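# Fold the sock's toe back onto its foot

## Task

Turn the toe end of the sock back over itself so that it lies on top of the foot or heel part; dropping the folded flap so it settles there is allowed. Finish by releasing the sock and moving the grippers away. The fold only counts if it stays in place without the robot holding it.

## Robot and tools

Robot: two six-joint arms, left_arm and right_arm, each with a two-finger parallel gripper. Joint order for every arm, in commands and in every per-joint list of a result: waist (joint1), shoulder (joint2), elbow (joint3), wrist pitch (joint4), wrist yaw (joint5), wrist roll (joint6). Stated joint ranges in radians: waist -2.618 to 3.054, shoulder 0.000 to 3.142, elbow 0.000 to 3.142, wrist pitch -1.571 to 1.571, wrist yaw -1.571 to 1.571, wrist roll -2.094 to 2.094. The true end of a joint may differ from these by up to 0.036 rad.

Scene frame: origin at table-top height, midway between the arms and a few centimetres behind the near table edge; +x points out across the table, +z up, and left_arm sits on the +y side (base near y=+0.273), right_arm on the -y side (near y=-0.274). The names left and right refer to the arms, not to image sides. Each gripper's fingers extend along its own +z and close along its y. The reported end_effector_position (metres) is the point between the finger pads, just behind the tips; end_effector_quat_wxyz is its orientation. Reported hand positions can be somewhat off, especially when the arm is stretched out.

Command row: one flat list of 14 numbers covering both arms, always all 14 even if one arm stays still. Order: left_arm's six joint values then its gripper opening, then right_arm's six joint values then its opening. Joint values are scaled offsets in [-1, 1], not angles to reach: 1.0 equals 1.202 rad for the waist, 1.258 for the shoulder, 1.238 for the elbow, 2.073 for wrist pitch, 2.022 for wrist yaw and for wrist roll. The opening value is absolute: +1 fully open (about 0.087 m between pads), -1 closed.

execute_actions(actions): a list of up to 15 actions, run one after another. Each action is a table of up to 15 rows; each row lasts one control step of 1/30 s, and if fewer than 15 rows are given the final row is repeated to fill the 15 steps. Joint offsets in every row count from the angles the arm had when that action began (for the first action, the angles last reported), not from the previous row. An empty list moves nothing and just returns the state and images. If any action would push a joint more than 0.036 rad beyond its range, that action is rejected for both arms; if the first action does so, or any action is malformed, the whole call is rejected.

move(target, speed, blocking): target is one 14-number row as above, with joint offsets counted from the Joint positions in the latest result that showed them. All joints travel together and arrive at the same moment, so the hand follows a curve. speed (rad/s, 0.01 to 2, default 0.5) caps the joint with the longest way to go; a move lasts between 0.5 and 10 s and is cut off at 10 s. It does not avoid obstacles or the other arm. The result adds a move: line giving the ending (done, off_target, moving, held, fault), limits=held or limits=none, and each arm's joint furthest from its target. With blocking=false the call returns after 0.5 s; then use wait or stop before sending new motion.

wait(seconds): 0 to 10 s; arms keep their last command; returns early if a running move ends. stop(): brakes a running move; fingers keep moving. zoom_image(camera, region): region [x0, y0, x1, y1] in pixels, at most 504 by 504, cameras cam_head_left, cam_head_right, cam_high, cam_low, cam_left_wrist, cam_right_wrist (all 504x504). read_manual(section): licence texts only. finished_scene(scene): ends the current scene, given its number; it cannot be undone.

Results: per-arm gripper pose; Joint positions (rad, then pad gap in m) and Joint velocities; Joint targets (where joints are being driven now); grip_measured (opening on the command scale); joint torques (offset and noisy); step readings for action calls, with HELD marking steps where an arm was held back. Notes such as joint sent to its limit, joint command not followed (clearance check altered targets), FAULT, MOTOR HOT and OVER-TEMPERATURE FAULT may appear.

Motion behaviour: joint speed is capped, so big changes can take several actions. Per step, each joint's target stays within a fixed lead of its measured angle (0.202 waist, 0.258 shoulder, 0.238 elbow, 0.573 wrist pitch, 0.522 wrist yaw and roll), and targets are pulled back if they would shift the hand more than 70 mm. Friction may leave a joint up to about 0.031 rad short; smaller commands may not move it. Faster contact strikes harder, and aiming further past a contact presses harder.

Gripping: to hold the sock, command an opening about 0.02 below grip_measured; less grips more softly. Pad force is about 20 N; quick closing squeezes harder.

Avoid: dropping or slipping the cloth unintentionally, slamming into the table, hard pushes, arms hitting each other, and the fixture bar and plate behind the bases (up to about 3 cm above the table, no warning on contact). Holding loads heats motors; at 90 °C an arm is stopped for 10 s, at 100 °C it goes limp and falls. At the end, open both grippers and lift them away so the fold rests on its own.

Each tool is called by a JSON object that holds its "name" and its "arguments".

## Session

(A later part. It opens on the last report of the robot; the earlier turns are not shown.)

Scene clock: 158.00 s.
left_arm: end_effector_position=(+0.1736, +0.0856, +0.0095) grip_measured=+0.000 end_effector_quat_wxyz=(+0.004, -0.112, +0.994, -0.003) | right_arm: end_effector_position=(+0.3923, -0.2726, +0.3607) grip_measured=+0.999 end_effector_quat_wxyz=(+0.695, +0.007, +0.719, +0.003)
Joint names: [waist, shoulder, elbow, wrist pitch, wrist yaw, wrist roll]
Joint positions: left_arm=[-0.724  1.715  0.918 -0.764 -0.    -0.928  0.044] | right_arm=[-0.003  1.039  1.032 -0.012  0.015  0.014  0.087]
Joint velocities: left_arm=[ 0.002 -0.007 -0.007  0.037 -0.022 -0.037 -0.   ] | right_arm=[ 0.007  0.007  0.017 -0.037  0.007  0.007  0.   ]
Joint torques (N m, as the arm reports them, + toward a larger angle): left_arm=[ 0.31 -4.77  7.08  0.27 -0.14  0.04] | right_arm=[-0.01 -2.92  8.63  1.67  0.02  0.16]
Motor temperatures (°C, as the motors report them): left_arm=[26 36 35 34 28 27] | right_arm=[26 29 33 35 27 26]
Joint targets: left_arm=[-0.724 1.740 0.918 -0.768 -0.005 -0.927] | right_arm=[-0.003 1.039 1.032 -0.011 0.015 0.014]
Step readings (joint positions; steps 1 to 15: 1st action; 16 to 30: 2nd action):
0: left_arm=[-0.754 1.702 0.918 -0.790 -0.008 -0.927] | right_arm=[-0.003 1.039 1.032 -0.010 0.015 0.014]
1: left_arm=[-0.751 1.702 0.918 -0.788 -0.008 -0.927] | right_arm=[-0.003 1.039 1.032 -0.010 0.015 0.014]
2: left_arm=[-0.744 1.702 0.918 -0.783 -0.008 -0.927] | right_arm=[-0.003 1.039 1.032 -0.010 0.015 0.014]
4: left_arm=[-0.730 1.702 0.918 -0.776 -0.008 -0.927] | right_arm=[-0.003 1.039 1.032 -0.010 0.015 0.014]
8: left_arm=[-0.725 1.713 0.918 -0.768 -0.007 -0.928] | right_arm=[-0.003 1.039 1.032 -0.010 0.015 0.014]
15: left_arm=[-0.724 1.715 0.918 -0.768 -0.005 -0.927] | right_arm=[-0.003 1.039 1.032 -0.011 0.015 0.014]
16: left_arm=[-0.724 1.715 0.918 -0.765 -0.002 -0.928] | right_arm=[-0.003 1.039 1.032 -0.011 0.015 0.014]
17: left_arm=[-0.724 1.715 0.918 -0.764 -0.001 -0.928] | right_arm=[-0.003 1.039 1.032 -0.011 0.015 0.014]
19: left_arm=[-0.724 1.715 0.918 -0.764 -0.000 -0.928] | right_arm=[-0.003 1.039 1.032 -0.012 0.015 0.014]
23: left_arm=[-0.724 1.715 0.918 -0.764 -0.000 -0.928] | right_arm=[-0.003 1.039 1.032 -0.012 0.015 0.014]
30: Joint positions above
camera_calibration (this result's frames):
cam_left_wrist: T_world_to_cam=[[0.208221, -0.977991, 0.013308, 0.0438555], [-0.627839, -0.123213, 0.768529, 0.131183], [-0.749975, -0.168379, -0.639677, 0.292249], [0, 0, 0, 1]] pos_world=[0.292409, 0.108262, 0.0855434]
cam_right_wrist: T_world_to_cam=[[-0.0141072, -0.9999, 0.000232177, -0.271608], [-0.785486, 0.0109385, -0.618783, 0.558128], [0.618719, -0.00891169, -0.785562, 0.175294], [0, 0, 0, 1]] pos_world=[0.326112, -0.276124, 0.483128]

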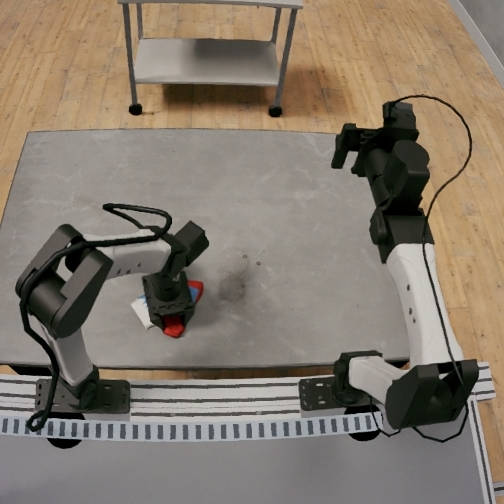

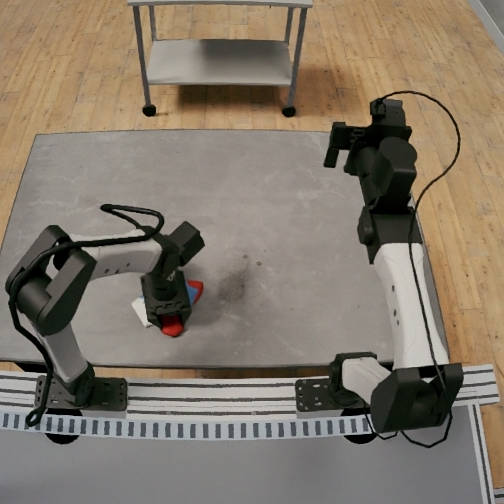

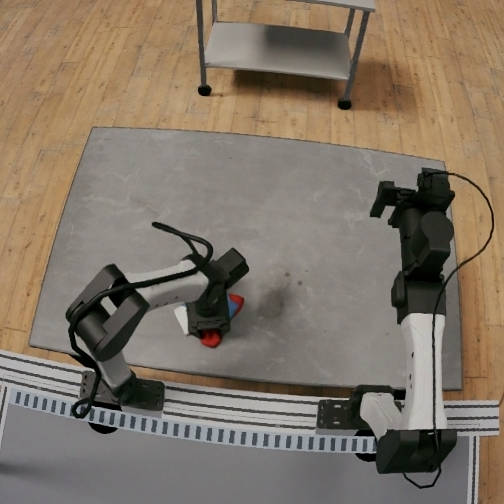

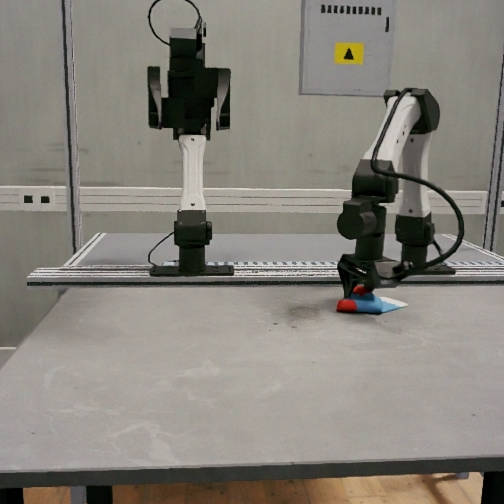

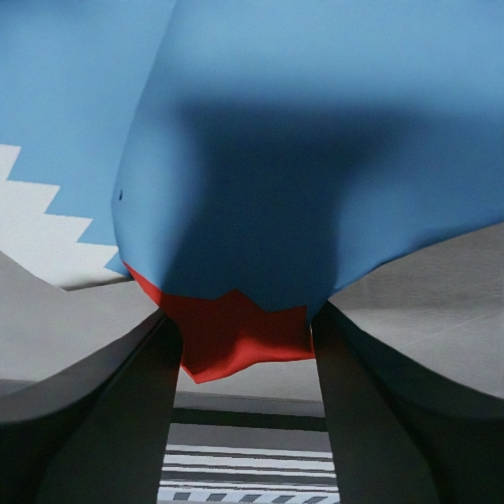

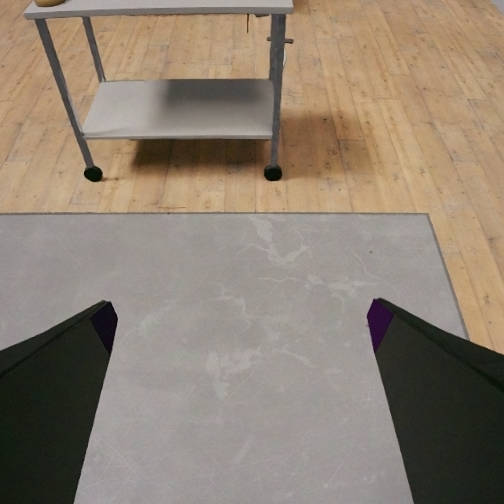

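{"name": "execute_actions", "arguments": {"actions": [[[0,0.015,0,0,0,0,-0.1,0,0,0,0,0,0,1],[0,0.015,0,0,0,0,-0.2,0,0,0,0,0,0,1],[0,0.015,0,0,0,0,-0.3,0,0,0,0,0,0,1],[0,0.015,0,0,0,0,-0.4,0,0,0,0,0,0,1],[0,0.015,0,0,0,0,-0.5,0,0,0,0,0,0,1],[0,0.015,0,0,0,0,-0.6,0,0,0,0,0,0,1],[0,0.015,0,0,0,0,-0.7,0,0,0,0,0,0,1],[0,0.015,0,0,0,0,-0.8,0,0,0,0,0,0,1],[0,0.015,0,0,0,0,-0.85,0,0,0,0,0,0,1],[0,0.015,0,0,0,0,-0.9,0,0,0,0,0,0,1],[0,0.015,0,0,0,0,-0.94,0,0,0,0,0,0,1]]]}}

{"name": "move", "arguments": {"target": [0.045,0,0.21,-0.135,0,0.025,-0.94,0,0,0,0,0,0,1], "speed": 0.3}}

Scene clock: 171.37 s.
left_arm: end_effector_position=(+0.1736, +0.0855, +0.0095) grip_measured=-0.828 end_effector_quat_wxyz=(+0.004, -0.112, +0.994, -0.003) | right_arm: end_effector_position=(+0.3923, -0.2726, +0.3604) grip_measured=+0.999 end_effector_quat_wxyz=(+0.694, +0.007, +0.720, +0.003)
Joint names: [waist, shoulder, elbow, wrist pitch, wrist yaw, wrist roll]
Joint positions: left_arm=[-0.724  1.715  0.918 -0.764  0.001 -0.928  0.008] | right_arm=[-0.003  1.039  1.032 -0.013  0.015  0.014  0.087]
Joint velocities: left_arm=[ 0.002 -0.002  0.002 -0.037  0.022  0.051 -0.   ] | right_arm=[-0.007  0.002 -0.002 -0.051  0.081 -0.022 -0.   ]
Joint torques (N m, as the arm reports them, + toward a larger angle): left_arm=[ 0.41 -5.46  7.01  0.3  -0.12  0.03] | right_arm=[-0.01 -2.91  8.63  1.66  0.02  0.16]
Motor temperatures (°C, as the motors report them): left_arm=[26 35 35 33 28 27] | right_arm=[26 29 33 35 27 26]
Joint targets: left_arm=[-0.724 1.733 0.918 -0.764 -0.000 -0.928] | right_arm=[-0.003 1.039 1.032 -0.012 0.015 0.014]
Step readings (joint positions):
0: left_arm=[-0.724 1.715 0.918 -0.764 -0.000 -0.928] | right_arm=[-0.003 1.039 1.032 -0.012 0.015 0.014]
1: left_arm=[-0.724 1.715 0.918 -0.764 -0.000 -0.928] | right_arm=[-0.003 1.039 1.032 -0.012 0.015 0.014]
2: left_arm=[-0.724 1.715 0.918 -0.764 0.000 -0.928] | right_arm=[-0.003 1.039 1.032 -0.012 0.015 0.014]
4: left_arm=[-0.724 1.715 0.918 -0.764 0.000 -0.928] | right_arm=[-0.003 1.039 1.032 -0.013 0.015 0.014]
8: left_arm=[-0.724 1.715 0.918 -0.764 0.001 -0.928] | right_arm=[-0.003 1.039 1.032 -0.013 0.015 0.014]
15: Joint positions above
camera_calibration (this result's frames):
cam_left_wrist: T_world_to_cam=[[0.20822, -0.977985, 0.0137739, 0.0437688], [-0.627461, -0.122761, 0.76891, 0.130988], [-0.750292, -0.168745, -0.639208, 0.292264], [0, 0, 0, 1]] pos_world=[0.29236, 0.108204, 0.0854967]
cam_right_wrist: T_world_to_cam=[[-0.0141053, -0.9999, 0.000259203, -0.27162], [-0.786193, 0.0109304, -0.617884, 0.557858], [0.617819, -0.00891922, -0.786269, 0.175713], [0, 0, 0, 1]] pos_world=[0.326194, -0.276123, 0.48292]

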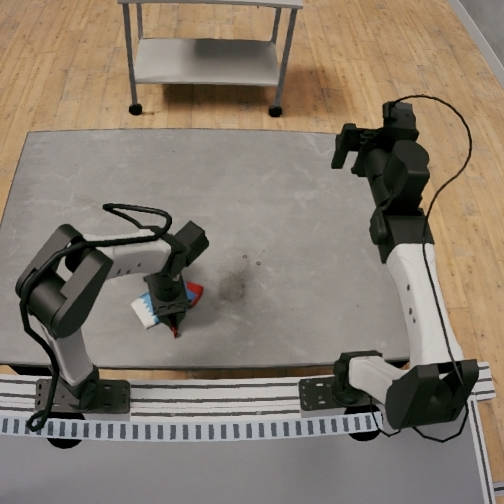

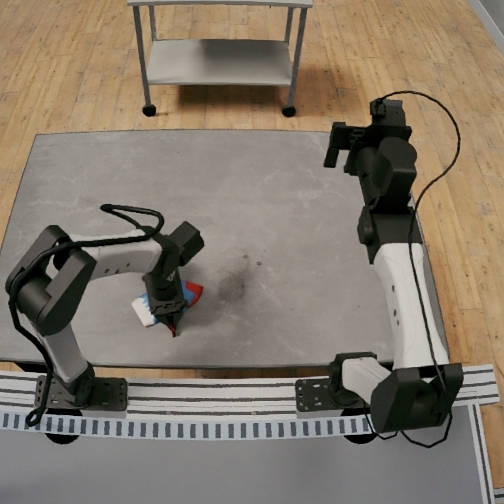

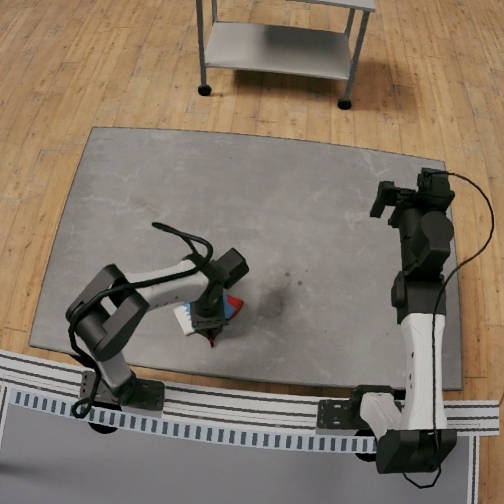

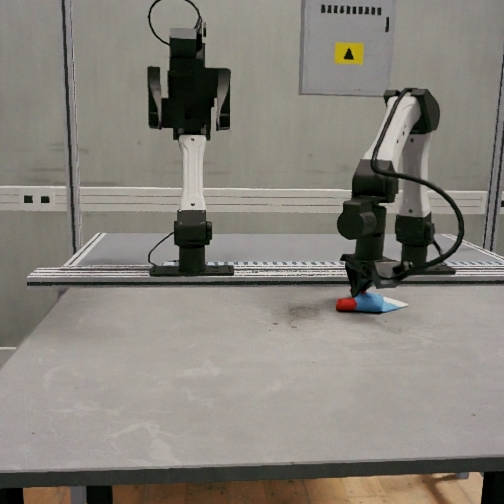

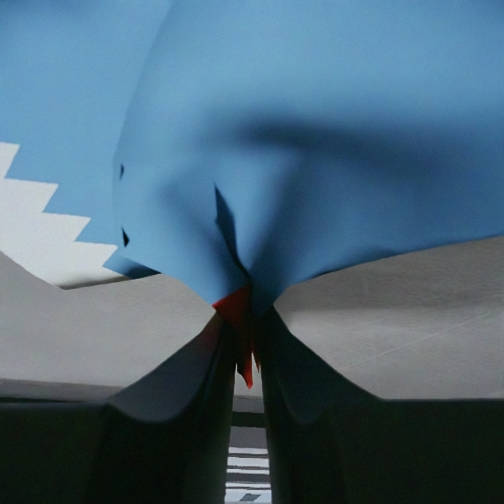

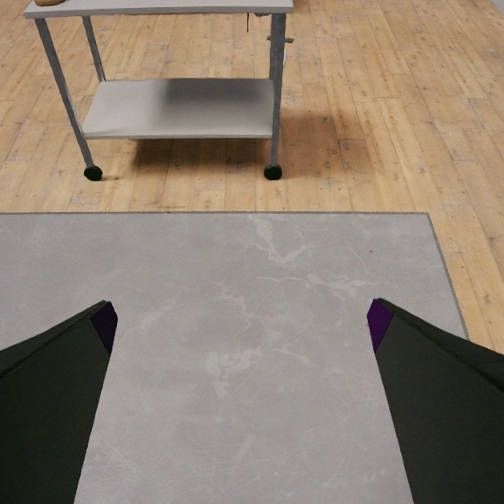

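Scene clock: 173.00 s.
left_arm: end_effector_position=(+0.1993, +0.0809, +0.0666) grip_measured=-0.828 end_effector_quat_wxyz=(-0.000, -0.112, +0.994, +0.001) | right_arm: end_effector_position=(+0.3922, -0.2726, +0.3601) grip_measured=+0.999 end_effector_quat_wxyz=(+0.694, +0.007, +0.720, +0.003)
Joint names: [waist, shoulder, elbow, wrist pitch, wrist yaw, wrist roll]
Joint positions: left_arm=[-0.679  1.715  1.166 -1.026  0.001 -0.884  0.008] | right_arm=[-0.003  1.039  1.032 -0.014  0.015  0.014  0.087]
Joint velocities: left_arm=[-0.007 -0.012 -0.002 -0.051 -0.11  -0.007  0.   ] | right_arm=[ 0.007 -0.002  0.002  0.022  0.022 -0.007 -0.   ]
Joint torques (N m, as the arm reports them, + toward a larger angle): left_arm=[ 1.18 -7.33  8.64  0.09 -0.17  0.08] | right_arm=[-0.01 -2.91  8.64  1.67  0.02  0.16]
Motor temperatures (°C, as the motors report them): left_arm=[26 35 36 33 28 27] | right_arm=[26 29 33 35 27 26]
Joint targets: left_arm=[-0.670 1.715 1.178 -1.044 0.001 -0.877] | right_arm=[-0.003 1.039 1.032 -0.013 0.015 0.014]
move: done; limits=none; left_arm: farthest joint: the wrist pitch, 0.018 radians from its target (0.280 radians at the start); right_arm: farthest joint: the wrist pitch, 0.001 radians from its target (0.000 radians at the start)
camera_calibration (this result's frames):
cam_left_wrist: T_world_to_cam=[[0.209828, -0.977733, 0.00331606, 0.0335347], [-0.619361, -0.130293, 0.77422, 0.101336], [-0.756548, -0.164507, -0.632908, 0.34781], [0, 0, 0, 1]] pos_world=[0.318862, 0.103208, 0.141564]
cam_right_wrist: T_world_to_cam=[[-0.0141033, -0.999901, 0.000286227, -0.271631], [-0.7869, 0.0109224, -0.616984, 0.557588], [0.616919, -0.00892676, -0.786976, 0.176131], [0, 0, 0, 1]] pos_world=[0.326276, -0.276122, 0.482712]

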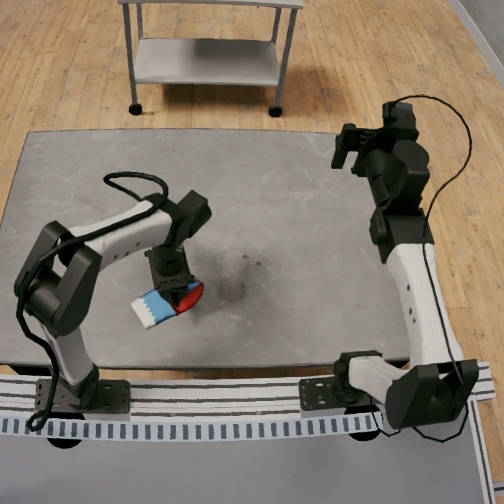

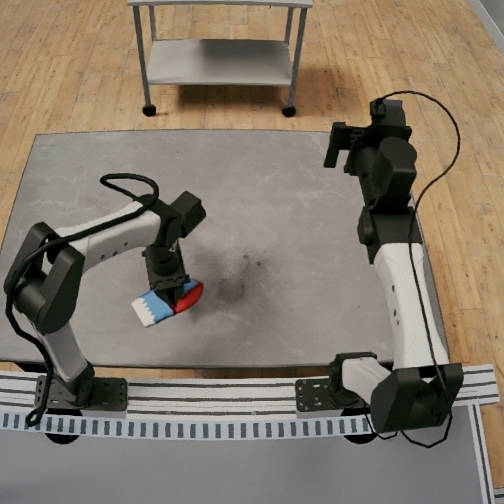

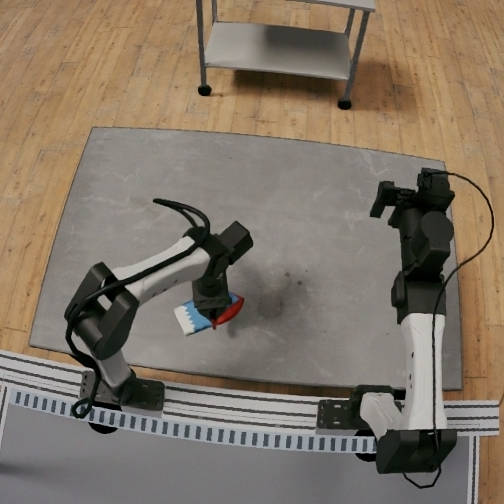

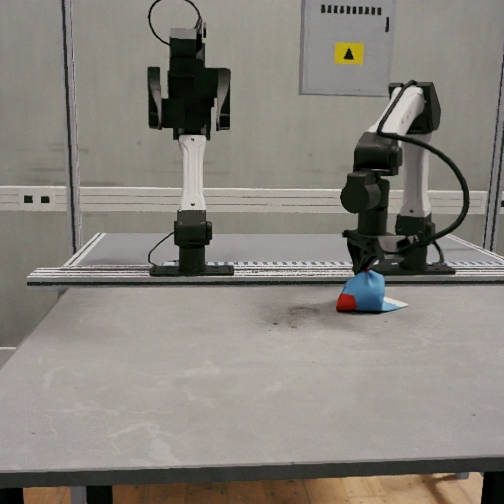

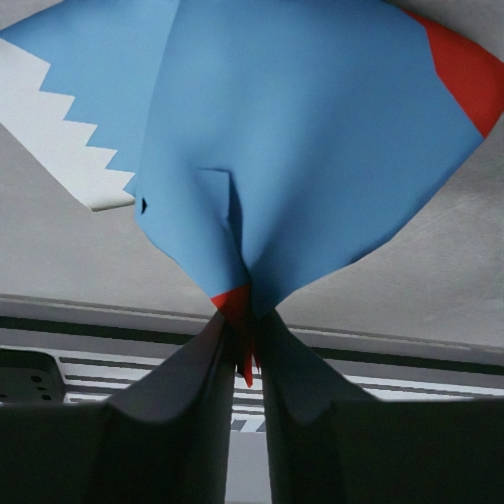

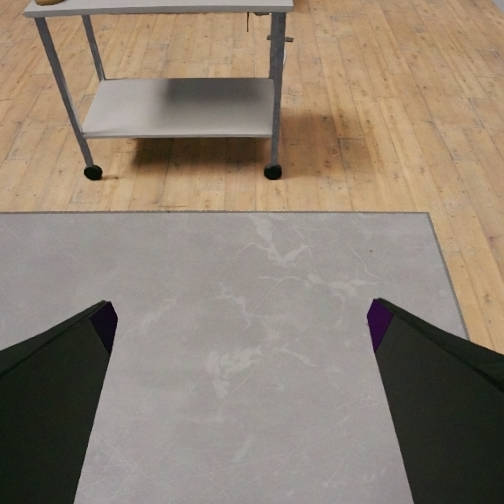

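{"name": "move", "arguments": {"target": [0.065,0.232,0.19,0.032,0,0.06,-0.94,0,0,0,0,0,0,1], "speed": 0.25}}

{"name": "zoom_image", "arguments": {"camera": "cam_head_right", "region": [120,200,260,340]}}

Scene clock: 180.40 s.
left_arm: end_effector_position=(+0.2655, +0.0631, +0.0348) grip_measured=-0.828 end_effector_quat_wxyz=(+0.001, -0.090, +0.996, +0.000) | right_arm: end_effector_position=(+0.3921, -0.2726, +0.3597) grip_measured=+0.999 end_effector_quat_wxyz=(+0.693, +0.007, +0.721, +0.003)
Joint names: [waist, shoulder, elbow, wrist pitch, wrist yaw, wrist roll]
Joint positions: left_arm=[-0.61   1.986  1.387 -0.971  0.001 -0.77   0.008] | right_arm=[-0.003  1.039  1.032 -0.016  0.015  0.014  0.087]
Joint velocities: left_arm=[ 0.007  0.002  0.002 -0.037 -0.051  0.022  0.   ] | right_arm=[-0.012 -0.017  0.002  0.081  0.007 -0.066 -0.001]
Joint torques (N m, as the arm reports them, + toward a larger angle): left_arm=[ 1.12 -8.25  8.88  0.4  -0.13  0.07] | right_arm=[-0.01 -2.92  8.63  1.67  0.02  0.16]
Motor temperatures (°C, as the motors report them): left_arm=[26 36 36 33 28 27] | right_arm=[26 29 34 35 27 26]
Joint targets: left_arm=[-0.601 2.006 1.402 -0.959 0.001 -0.763] | right_arm=[-0.003 1.039 1.032 -0.014 0.015 0.014]
move: off_target (left_arm); limits=none; left_arm: farthest joint: the shoulder, 0.021 radians from its target (0.292 radians at the start); right_arm: farthest joint: the wrist pitch, 0.002 radians from its target (0.001 radians at the start)
camera_calibration (this result's frames):
cam_left_wrist: T_world_to_cam=[[0.166348, -0.986048, 0.00615125, 0.0143189], [-0.626809, -0.100924, 0.772609, 0.164828], [-0.761208, -0.132378, -0.634853, 0.37408], [0, 0, 0, 1]] pos_world=[0.385687, 0.0802742, 0.11005]
cam_right_wrist: T_world_to_cam=[[-0.0141007, -0.999901, 0.000322255, -0.271646], [-0.787841, 0.0109117, -0.615783, 0.557227], [0.615718, -0.00893682, -0.787916, 0.176689], [0, 0, 0, 1]] pos_world=[0.326385, -0.276121, 0.482434]

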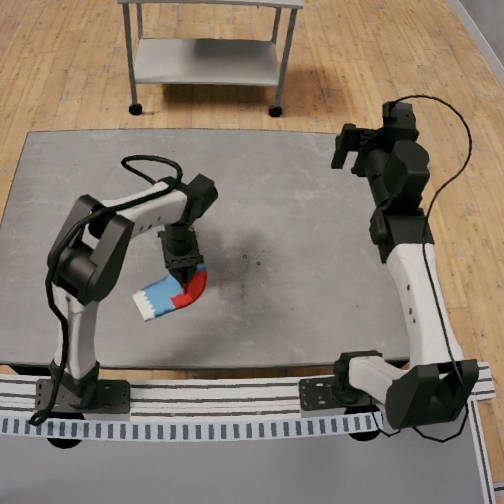

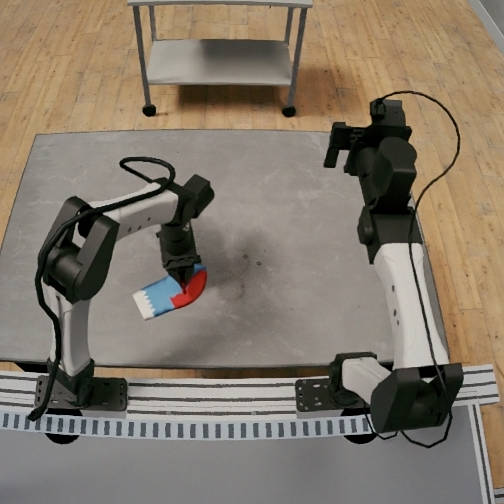

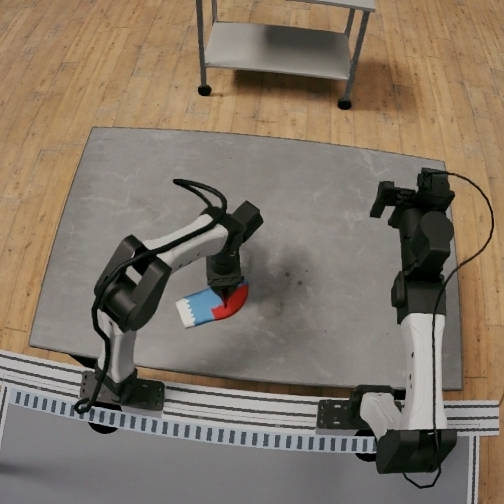

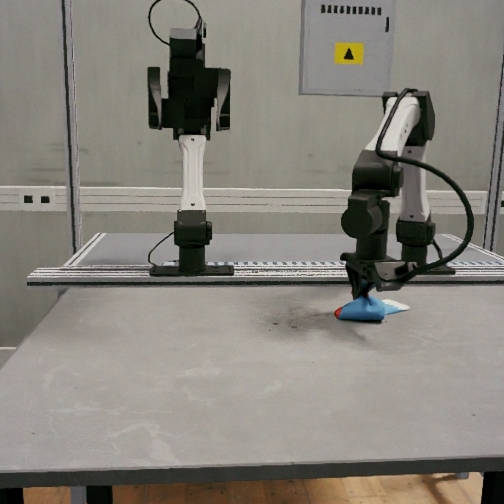

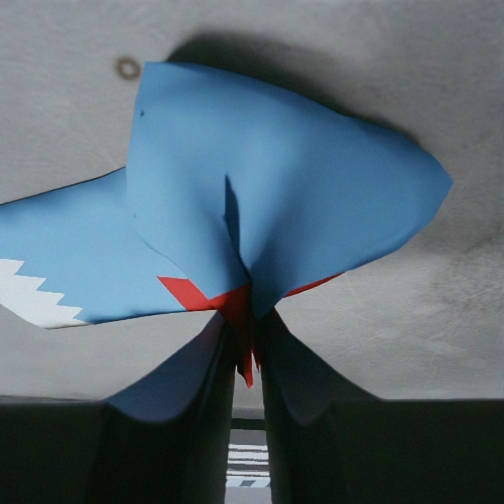

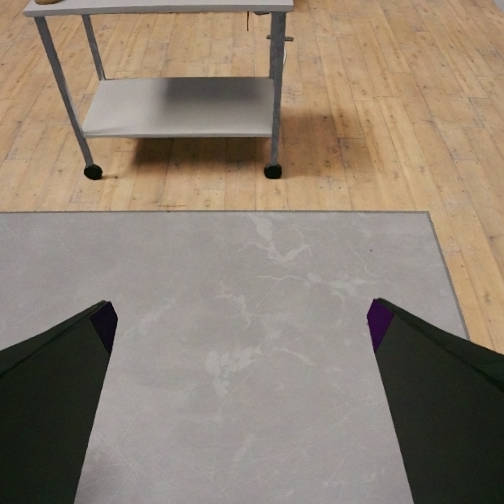

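Region (120, 200, 260, 340) of cam_head_right's 504x504 image, scaled by 3.600, with more detail than that image has.

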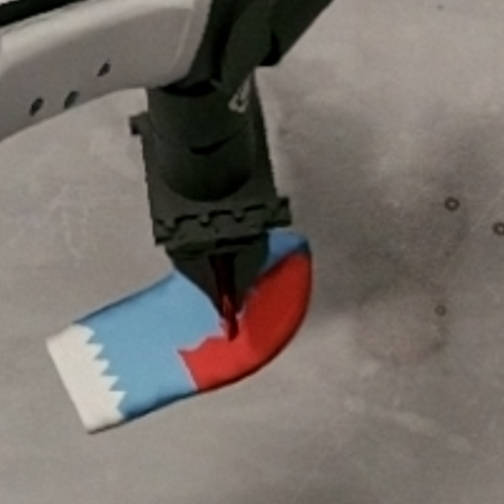

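{"name": "move", "arguments": {"target": [0.035,0.085,0.1,0,0,0,-0.94,0,0,0,0,0,0,1], "speed": 0.2}}

{"name": "execute_actions", "arguments": {"actions": [[[0,0,0,0,0,0,-0.8,0,0,0,0,0,0,1],[0,0,0,0,0,0,-0.7,0,0,0,0,0,0,1],[0,0,0,0,0,0,-0.55,0,0,0,0,0,0,1],[0,0,0,0,0,0,-0.4,0,0,0,0,0,0,1],[0,0,0,0,0,0,-0.2,0,0,0,0,0,0,1],[0,0,0,0,0,0,0,0,0,0,0,0,0,1],[0,0,0,0,0,0,0.2,0,0,0,0,0,0,1],[0,0,0,0,0,0,0.4,0,0,0,0,0,0,1],[0,0,0,0,0,0,0.6,0,0,0,0,0,0,1],[0,0,0,0,0,0,0.8,0,0,0,0,0,0,1],[0,0,0,0,0,0,1,0,0,0,0,0,0,1]]]}}

{"name": "move", "arguments": {"target": [0.2,-0.75,-0.25,-0.1,0,0,1,0,0,0,0,0,0,1], "speed": 0.9}}

{"name": "zoom_image", "arguments": {"camera": "cam_head_right", "region": [120,200,260,340]}}

Scene clock: 198.47 s.
left_arm: end_effector_position=(+0.2966, +0.0570, +0.0303) grip_measured=-0.828 end_effector_quat_wxyz=(+0.011, -0.107, +0.994, -0.008) | right_arm: end_effector_position=(+0.3921, -0.2726, +0.3595) grip_measured=+0.999 end_effector_quat_wxyz=(+0.693, +0.007, +0.721, +0.003)
Joint names: [waist, shoulder, elbow, wrist pitch, wrist yaw, wrist roll]
Joint positions: left_arm=[-0.576  2.071  1.497 -0.971  0.001 -0.77   0.008] | right_arm=[-0.003  1.039  1.032 -0.017  0.015  0.014  0.087]
Joint velocities: left_arm=[ 0.007 -0.017  0.002 -0.037 -0.095 -0.022  0.001] | right_arm=[-0.007 -0.002 -0.022  0.007 -0.037  0.022 -0.001]
Joint torques (N m, as the arm reports them, + toward a larger angle): left_arm=[ 1.03 -8.98  8.79  0.34 -0.11  0.03] | right_arm=[-0.01 -2.91  8.63  1.67  0.02  0.16]
Motor temperatures (°C, as the motors report them): left_arm=[26 38 38 33 28 27] | right_arm=[26 29 34 36 27 26]
Joint targets: left_arm=[-0.567 2.093 1.511 -0.971 0.001 -0.771] | right_arm=[-0.003 1.039 1.032 -0.016 0.015 0.014]
move: off_target (left_arm); limits=none; left_arm: farthest joint: the shoulder, 0.022 radians from its target (0.107 radians at the start); right_arm: farthest joint: the wrist pitch, 0.001 radians from its target (0.000 radians at the start)
camera_calibration (this result's frames):
cam_left_wrist: T_world_to_cam=[[0.198604, -0.979798, 0.0234897, -0.00736275], [-0.639556, -0.111402, 0.76063, 0.191877], [-0.742647, -0.166087, -0.648761, 0.390971], [0, 0, 0, 1]] pos_world=[0.414532, 0.0790967, 0.107872]
cam_right_wrist: T_world_to_cam=[[-0.0140986, -0.999901, 0.000349274, -0.271658], [-0.788545, 0.0109037, -0.614881, 0.556956], [0.614816, -0.00894438, -0.78862, 0.177106], [0, 0, 0, 1]] pos_world=[0.326467, -0.27612, 0.482226]

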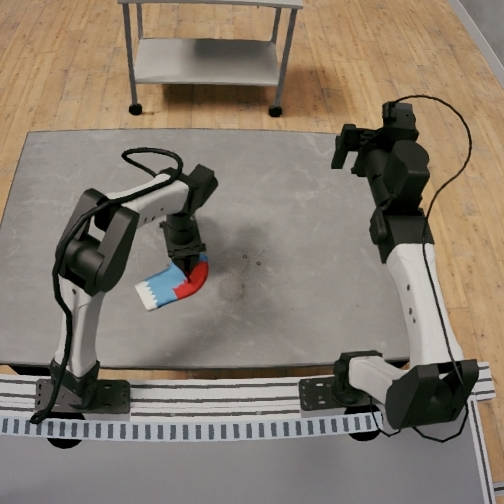

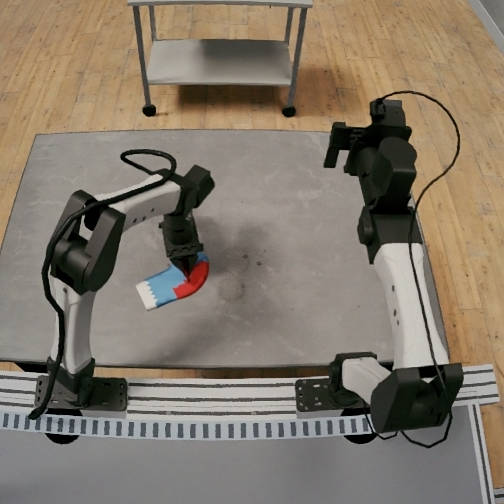

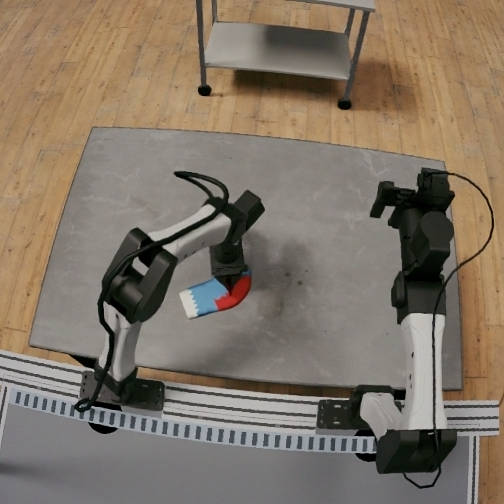

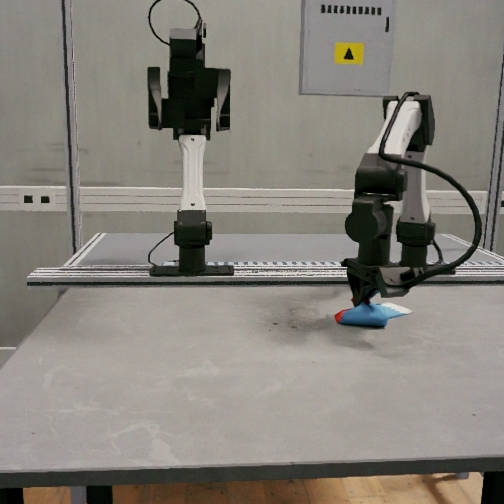

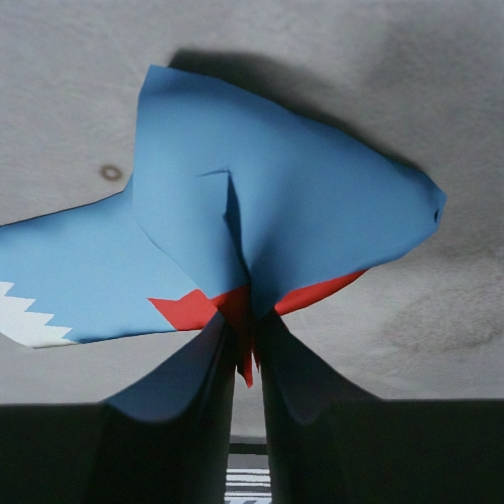

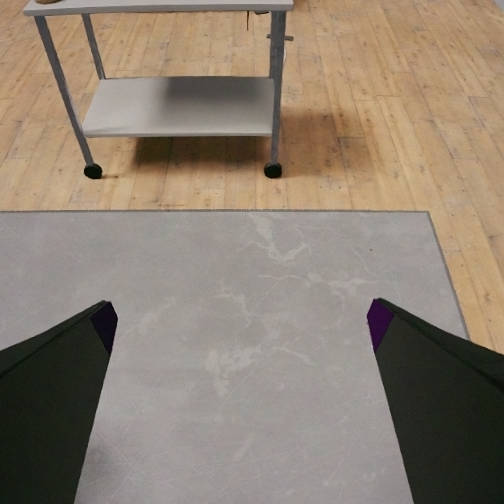

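Scene clock: 198.97 s.
left_arm: end_effector_position=(+0.2966, +0.0570, +0.0303) grip_measured=+1.000 end_effector_quat_wxyz=(+0.011, -0.107, +0.994, -0.008) | right_arm: end_effector_position=(+0.3920, -0.2726, +0.3592) grip_measured=+0.999 end_effector_quat_wxyz=(+0.692, +0.007, +0.721, +0.003)
Joint names: [waist, shoulder, elbow, wrist pitch, wrist yaw, wrist roll]
Joint positions: left_arm=[-0.576  2.071  1.497 -0.971  0.001 -0.77   0.087] | right_arm=[-0.003  1.039  1.032 -0.018  0.015  0.014  0.087]
Joint velocities: left_arm=[ 0.002  0.017 -0.007 -0.051  0.051 -0.007  0.   ] | right_arm=[-0.027 -0.007 -0.022 -0.007  0.051 -0.007  0.   ]
Joint torques (N m, as the arm reports them, + toward a larger angle): left_arm=[  0.59 -10.64   7.69   0.39  -0.07   0.02] | right_arm=[ 0.   -2.92  8.65  1.67  0.02  0.16]
Motor temperatures (°C, as the motors report them): left_arm=[26 38 38 33 28 27] | right_arm=[26 29 34 36 27 26]
Joint targets: left_arm=[-0.576 2.071 1.497 -0.971 0.001 -0.770] | right_arm=[-0.003 1.039 1.032 -0.017 0.015 0.014]
Step readings (joint positions):
0: left_arm=[-0.576 2.071 1.497 -0.971 0.001 -0.770] | right_arm=[-0.003 1.039 1.032 -0.017 0.015 0.014]
1: left_arm=[-0.576 2.071 1.497 -0.971 0.001 -0.770] | right_arm=[-0.003 1.039 1.032 -0.017 0.015 0.014]
2: left_arm=[-0.576 2.071 1.497 -0.971 0.001 -0.770] | right_arm=[-0.003 1.039 1.032 -0.017 0.015 0.014]
4: left_arm=[-0.576 2.071 1.497 -0.971 0.001 -0.770] | right_arm=[-0.003 1.039 1.032 -0.018 0.015 0.014]
8: left_arm=[-0.576 2.071 1.497 -0.971 0.001 -0.770] | right_arm=[-0.003 1.039 1.032 -0.018 0.015 0.014]
15: Joint positions above
camera_calibration (this result's frames):
cam_left_wrist: T_world_to_cam=[[0.198604, -0.979798, 0.0234897, -0.00736275], [-0.639556, -0.111402, 0.76063, 0.191877], [-0.742647, -0.166087, -0.648761, 0.390971], [0, 0, 0, 1]] pos_world=[0.414532, 0.0790967, 0.107872]
cam_right_wrist: T_world_to_cam=[[-0.0140965, -0.999901, 0.00037629, -0.271669], [-0.789248, 0.0108957, -0.613978, 0.556684], [0.613913, -0.00895195, -0.789323, 0.177524], [0, 0, 0, 1]] pos_world=[0.326548, -0.276119, 0.482018]

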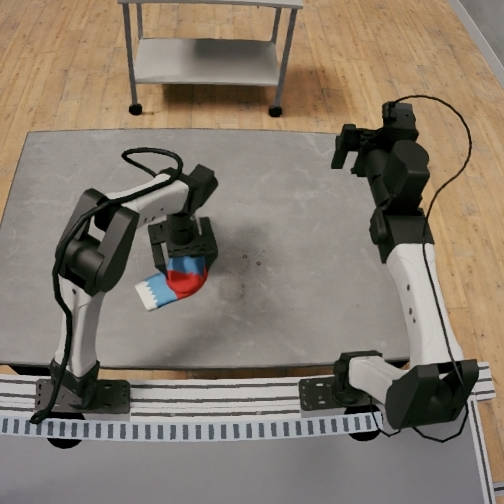

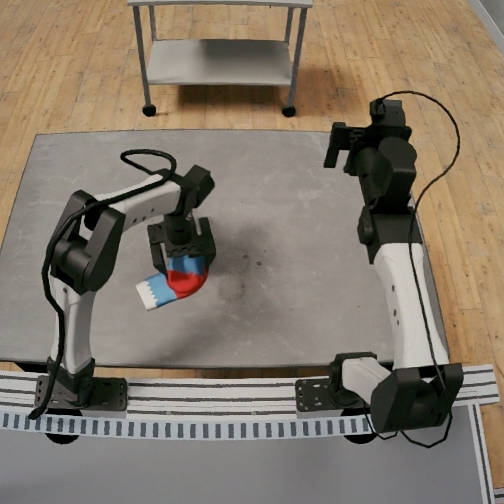

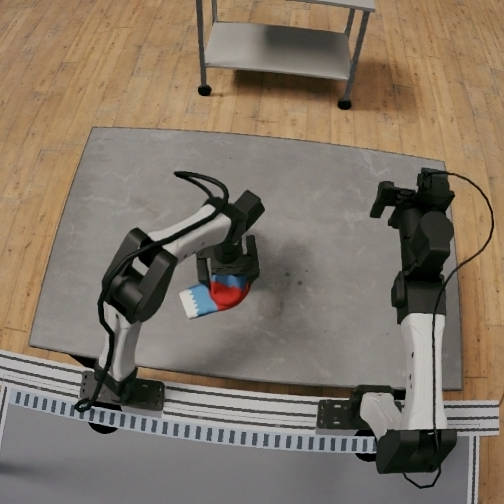

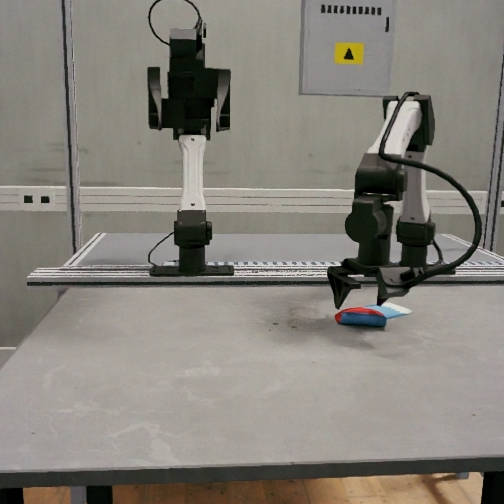

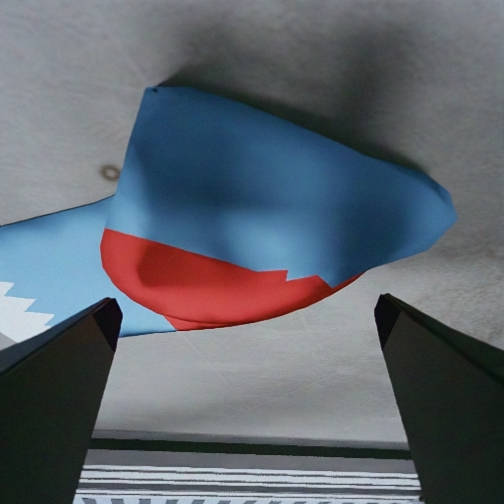

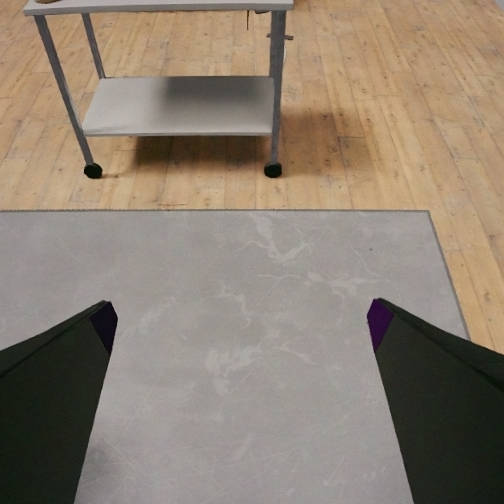

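Scene clock: 200.60 s.
left_arm: end_effector_position=(+0.2221, +0.1682, +0.2158) grip_measured=+1.000 end_effector_quat_wxyz=(+0.210, -0.214, +0.946, -0.127) | right_arm: end_effector_position=(+0.3920, -0.2726, +0.3588) grip_measured=+0.999 end_effector_quat_wxyz=(+0.692, +0.007, +0.722, +0.003)
Joint names: [waist, shoulder, elbow, wrist pitch, wrist yaw, wrist roll]
Joint positions: left_arm=[-0.345  1.131  1.21  -1.155  0.001 -0.77   0.087] | right_arm=[-0.003  1.039  1.032 -0.02   0.015  0.014  0.087]
Joint velocities: left_arm=[ 0.007  0.002  0.007  0.037 -0.022 -0.11   0.   ] | right_arm=[ 0.012  0.012 -0.022  0.051 -0.037 -0.007  0.001]
Joint torques (N m, as the arm reports them, + toward a larger angle): left_arm=[ 1.05 -3.01  6.58  0.98 -0.21 -0.01] | right_arm=[-0.01 -2.91  8.62  1.67  0.02  0.16]
Motor temperatures (°C, as the motors report them): left_arm=[26 38 37 33 28 27] | right_arm=[26 29 34 36 27 26]
Joint targets: left_arm=[-0.336 1.127 1.188 -1.178 0.001 -0.770] | right_arm=[-0.003 1.039 1.032 -0.018 0.015 0.014]
move: off_target (left_arm); limits=none; left_arm: farthest joint: the wrist pitch, 0.024 radians from its target (0.207 radians at the start); right_arm: farthest joint: the wrist pitch, 0.002 radians from its target (0.000 radians at the start)
camera_calibration (this result's frames):
cam_left_wrist: T_world_to_cam=[[0.336027, -0.881566, 0.331552, -0.00149827], [-0.873962, -0.160619, 0.458685, 0.141071], [-0.351108, -0.443894, -0.824428, 0.472048], [0, 0, 0, 1]] pos_world=[0.289534, 0.230877, 0.324959]
cam_right_wrist: T_world_to_cam=[[-0.0140937, -0.999901, 0.000412307, -0.271684], [-0.790184, 0.0108851, -0.612773, 0.556321], [0.612708, -0.00896206, -0.790259, 0.17808], [0, 0, 0, 1]] pos_world=[0.326656, -0.276117, 0.48174]

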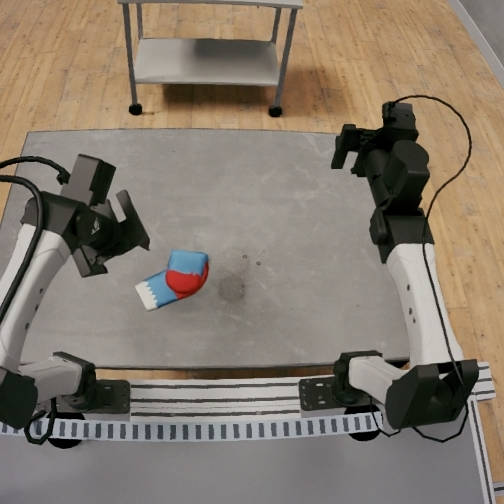

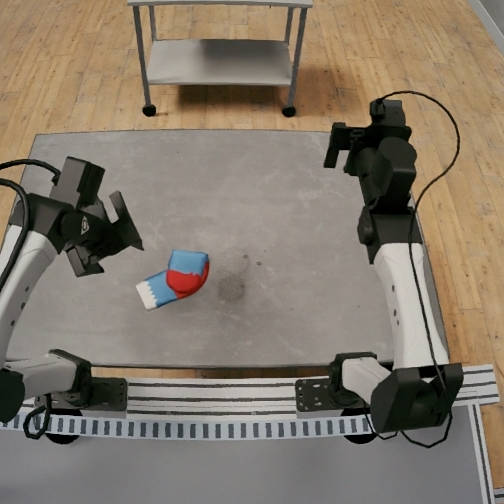

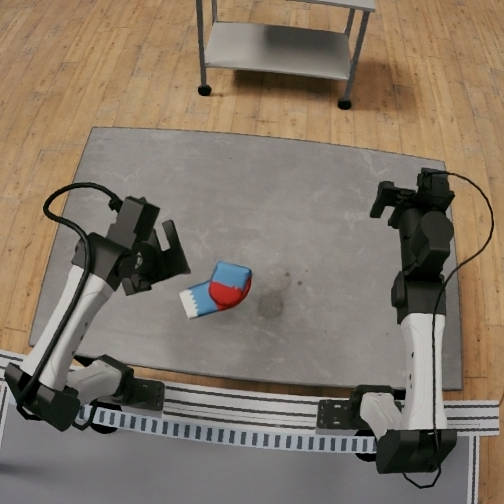

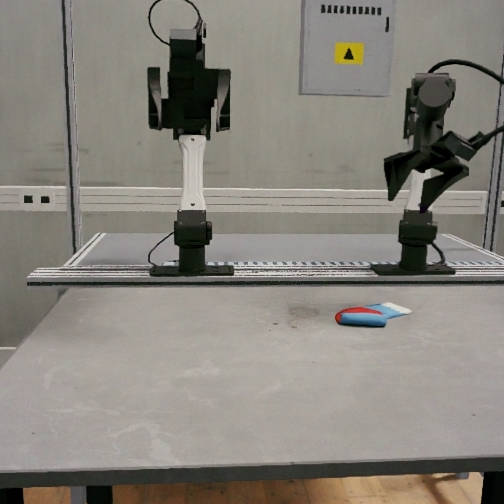

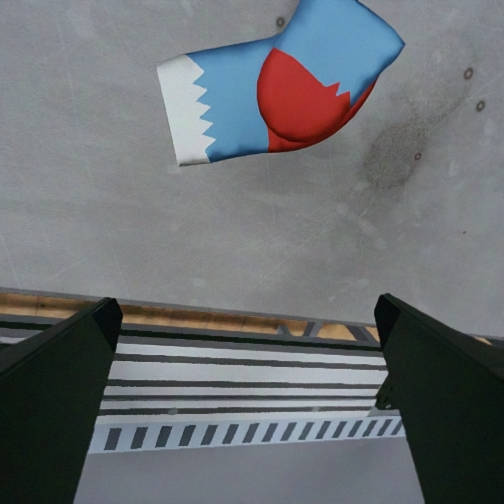

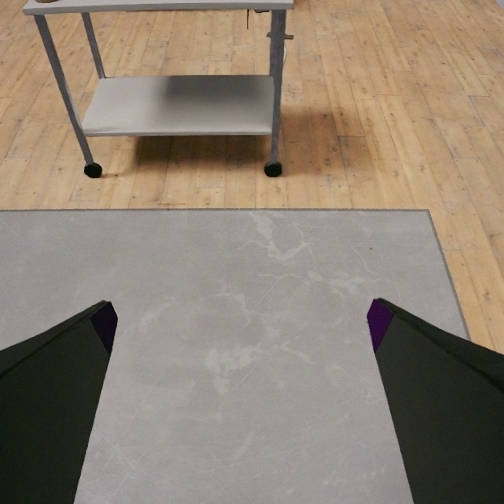

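Region (120, 200, 260, 340) of cam_head_right's 504x504 image, scaled by 3.600, with more detail than that image has.

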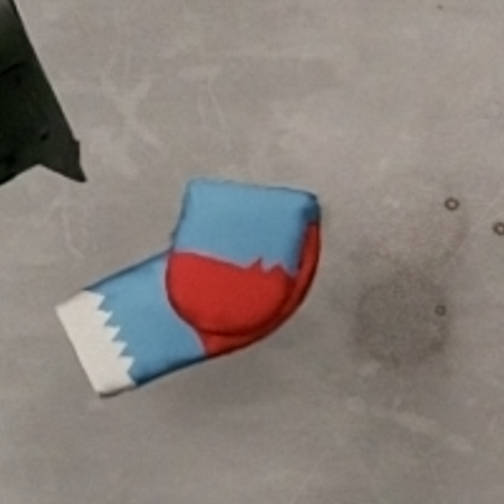

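{"name": "finished_scene", "arguments": {"scene": 1}}

The scene is finished: the task was done.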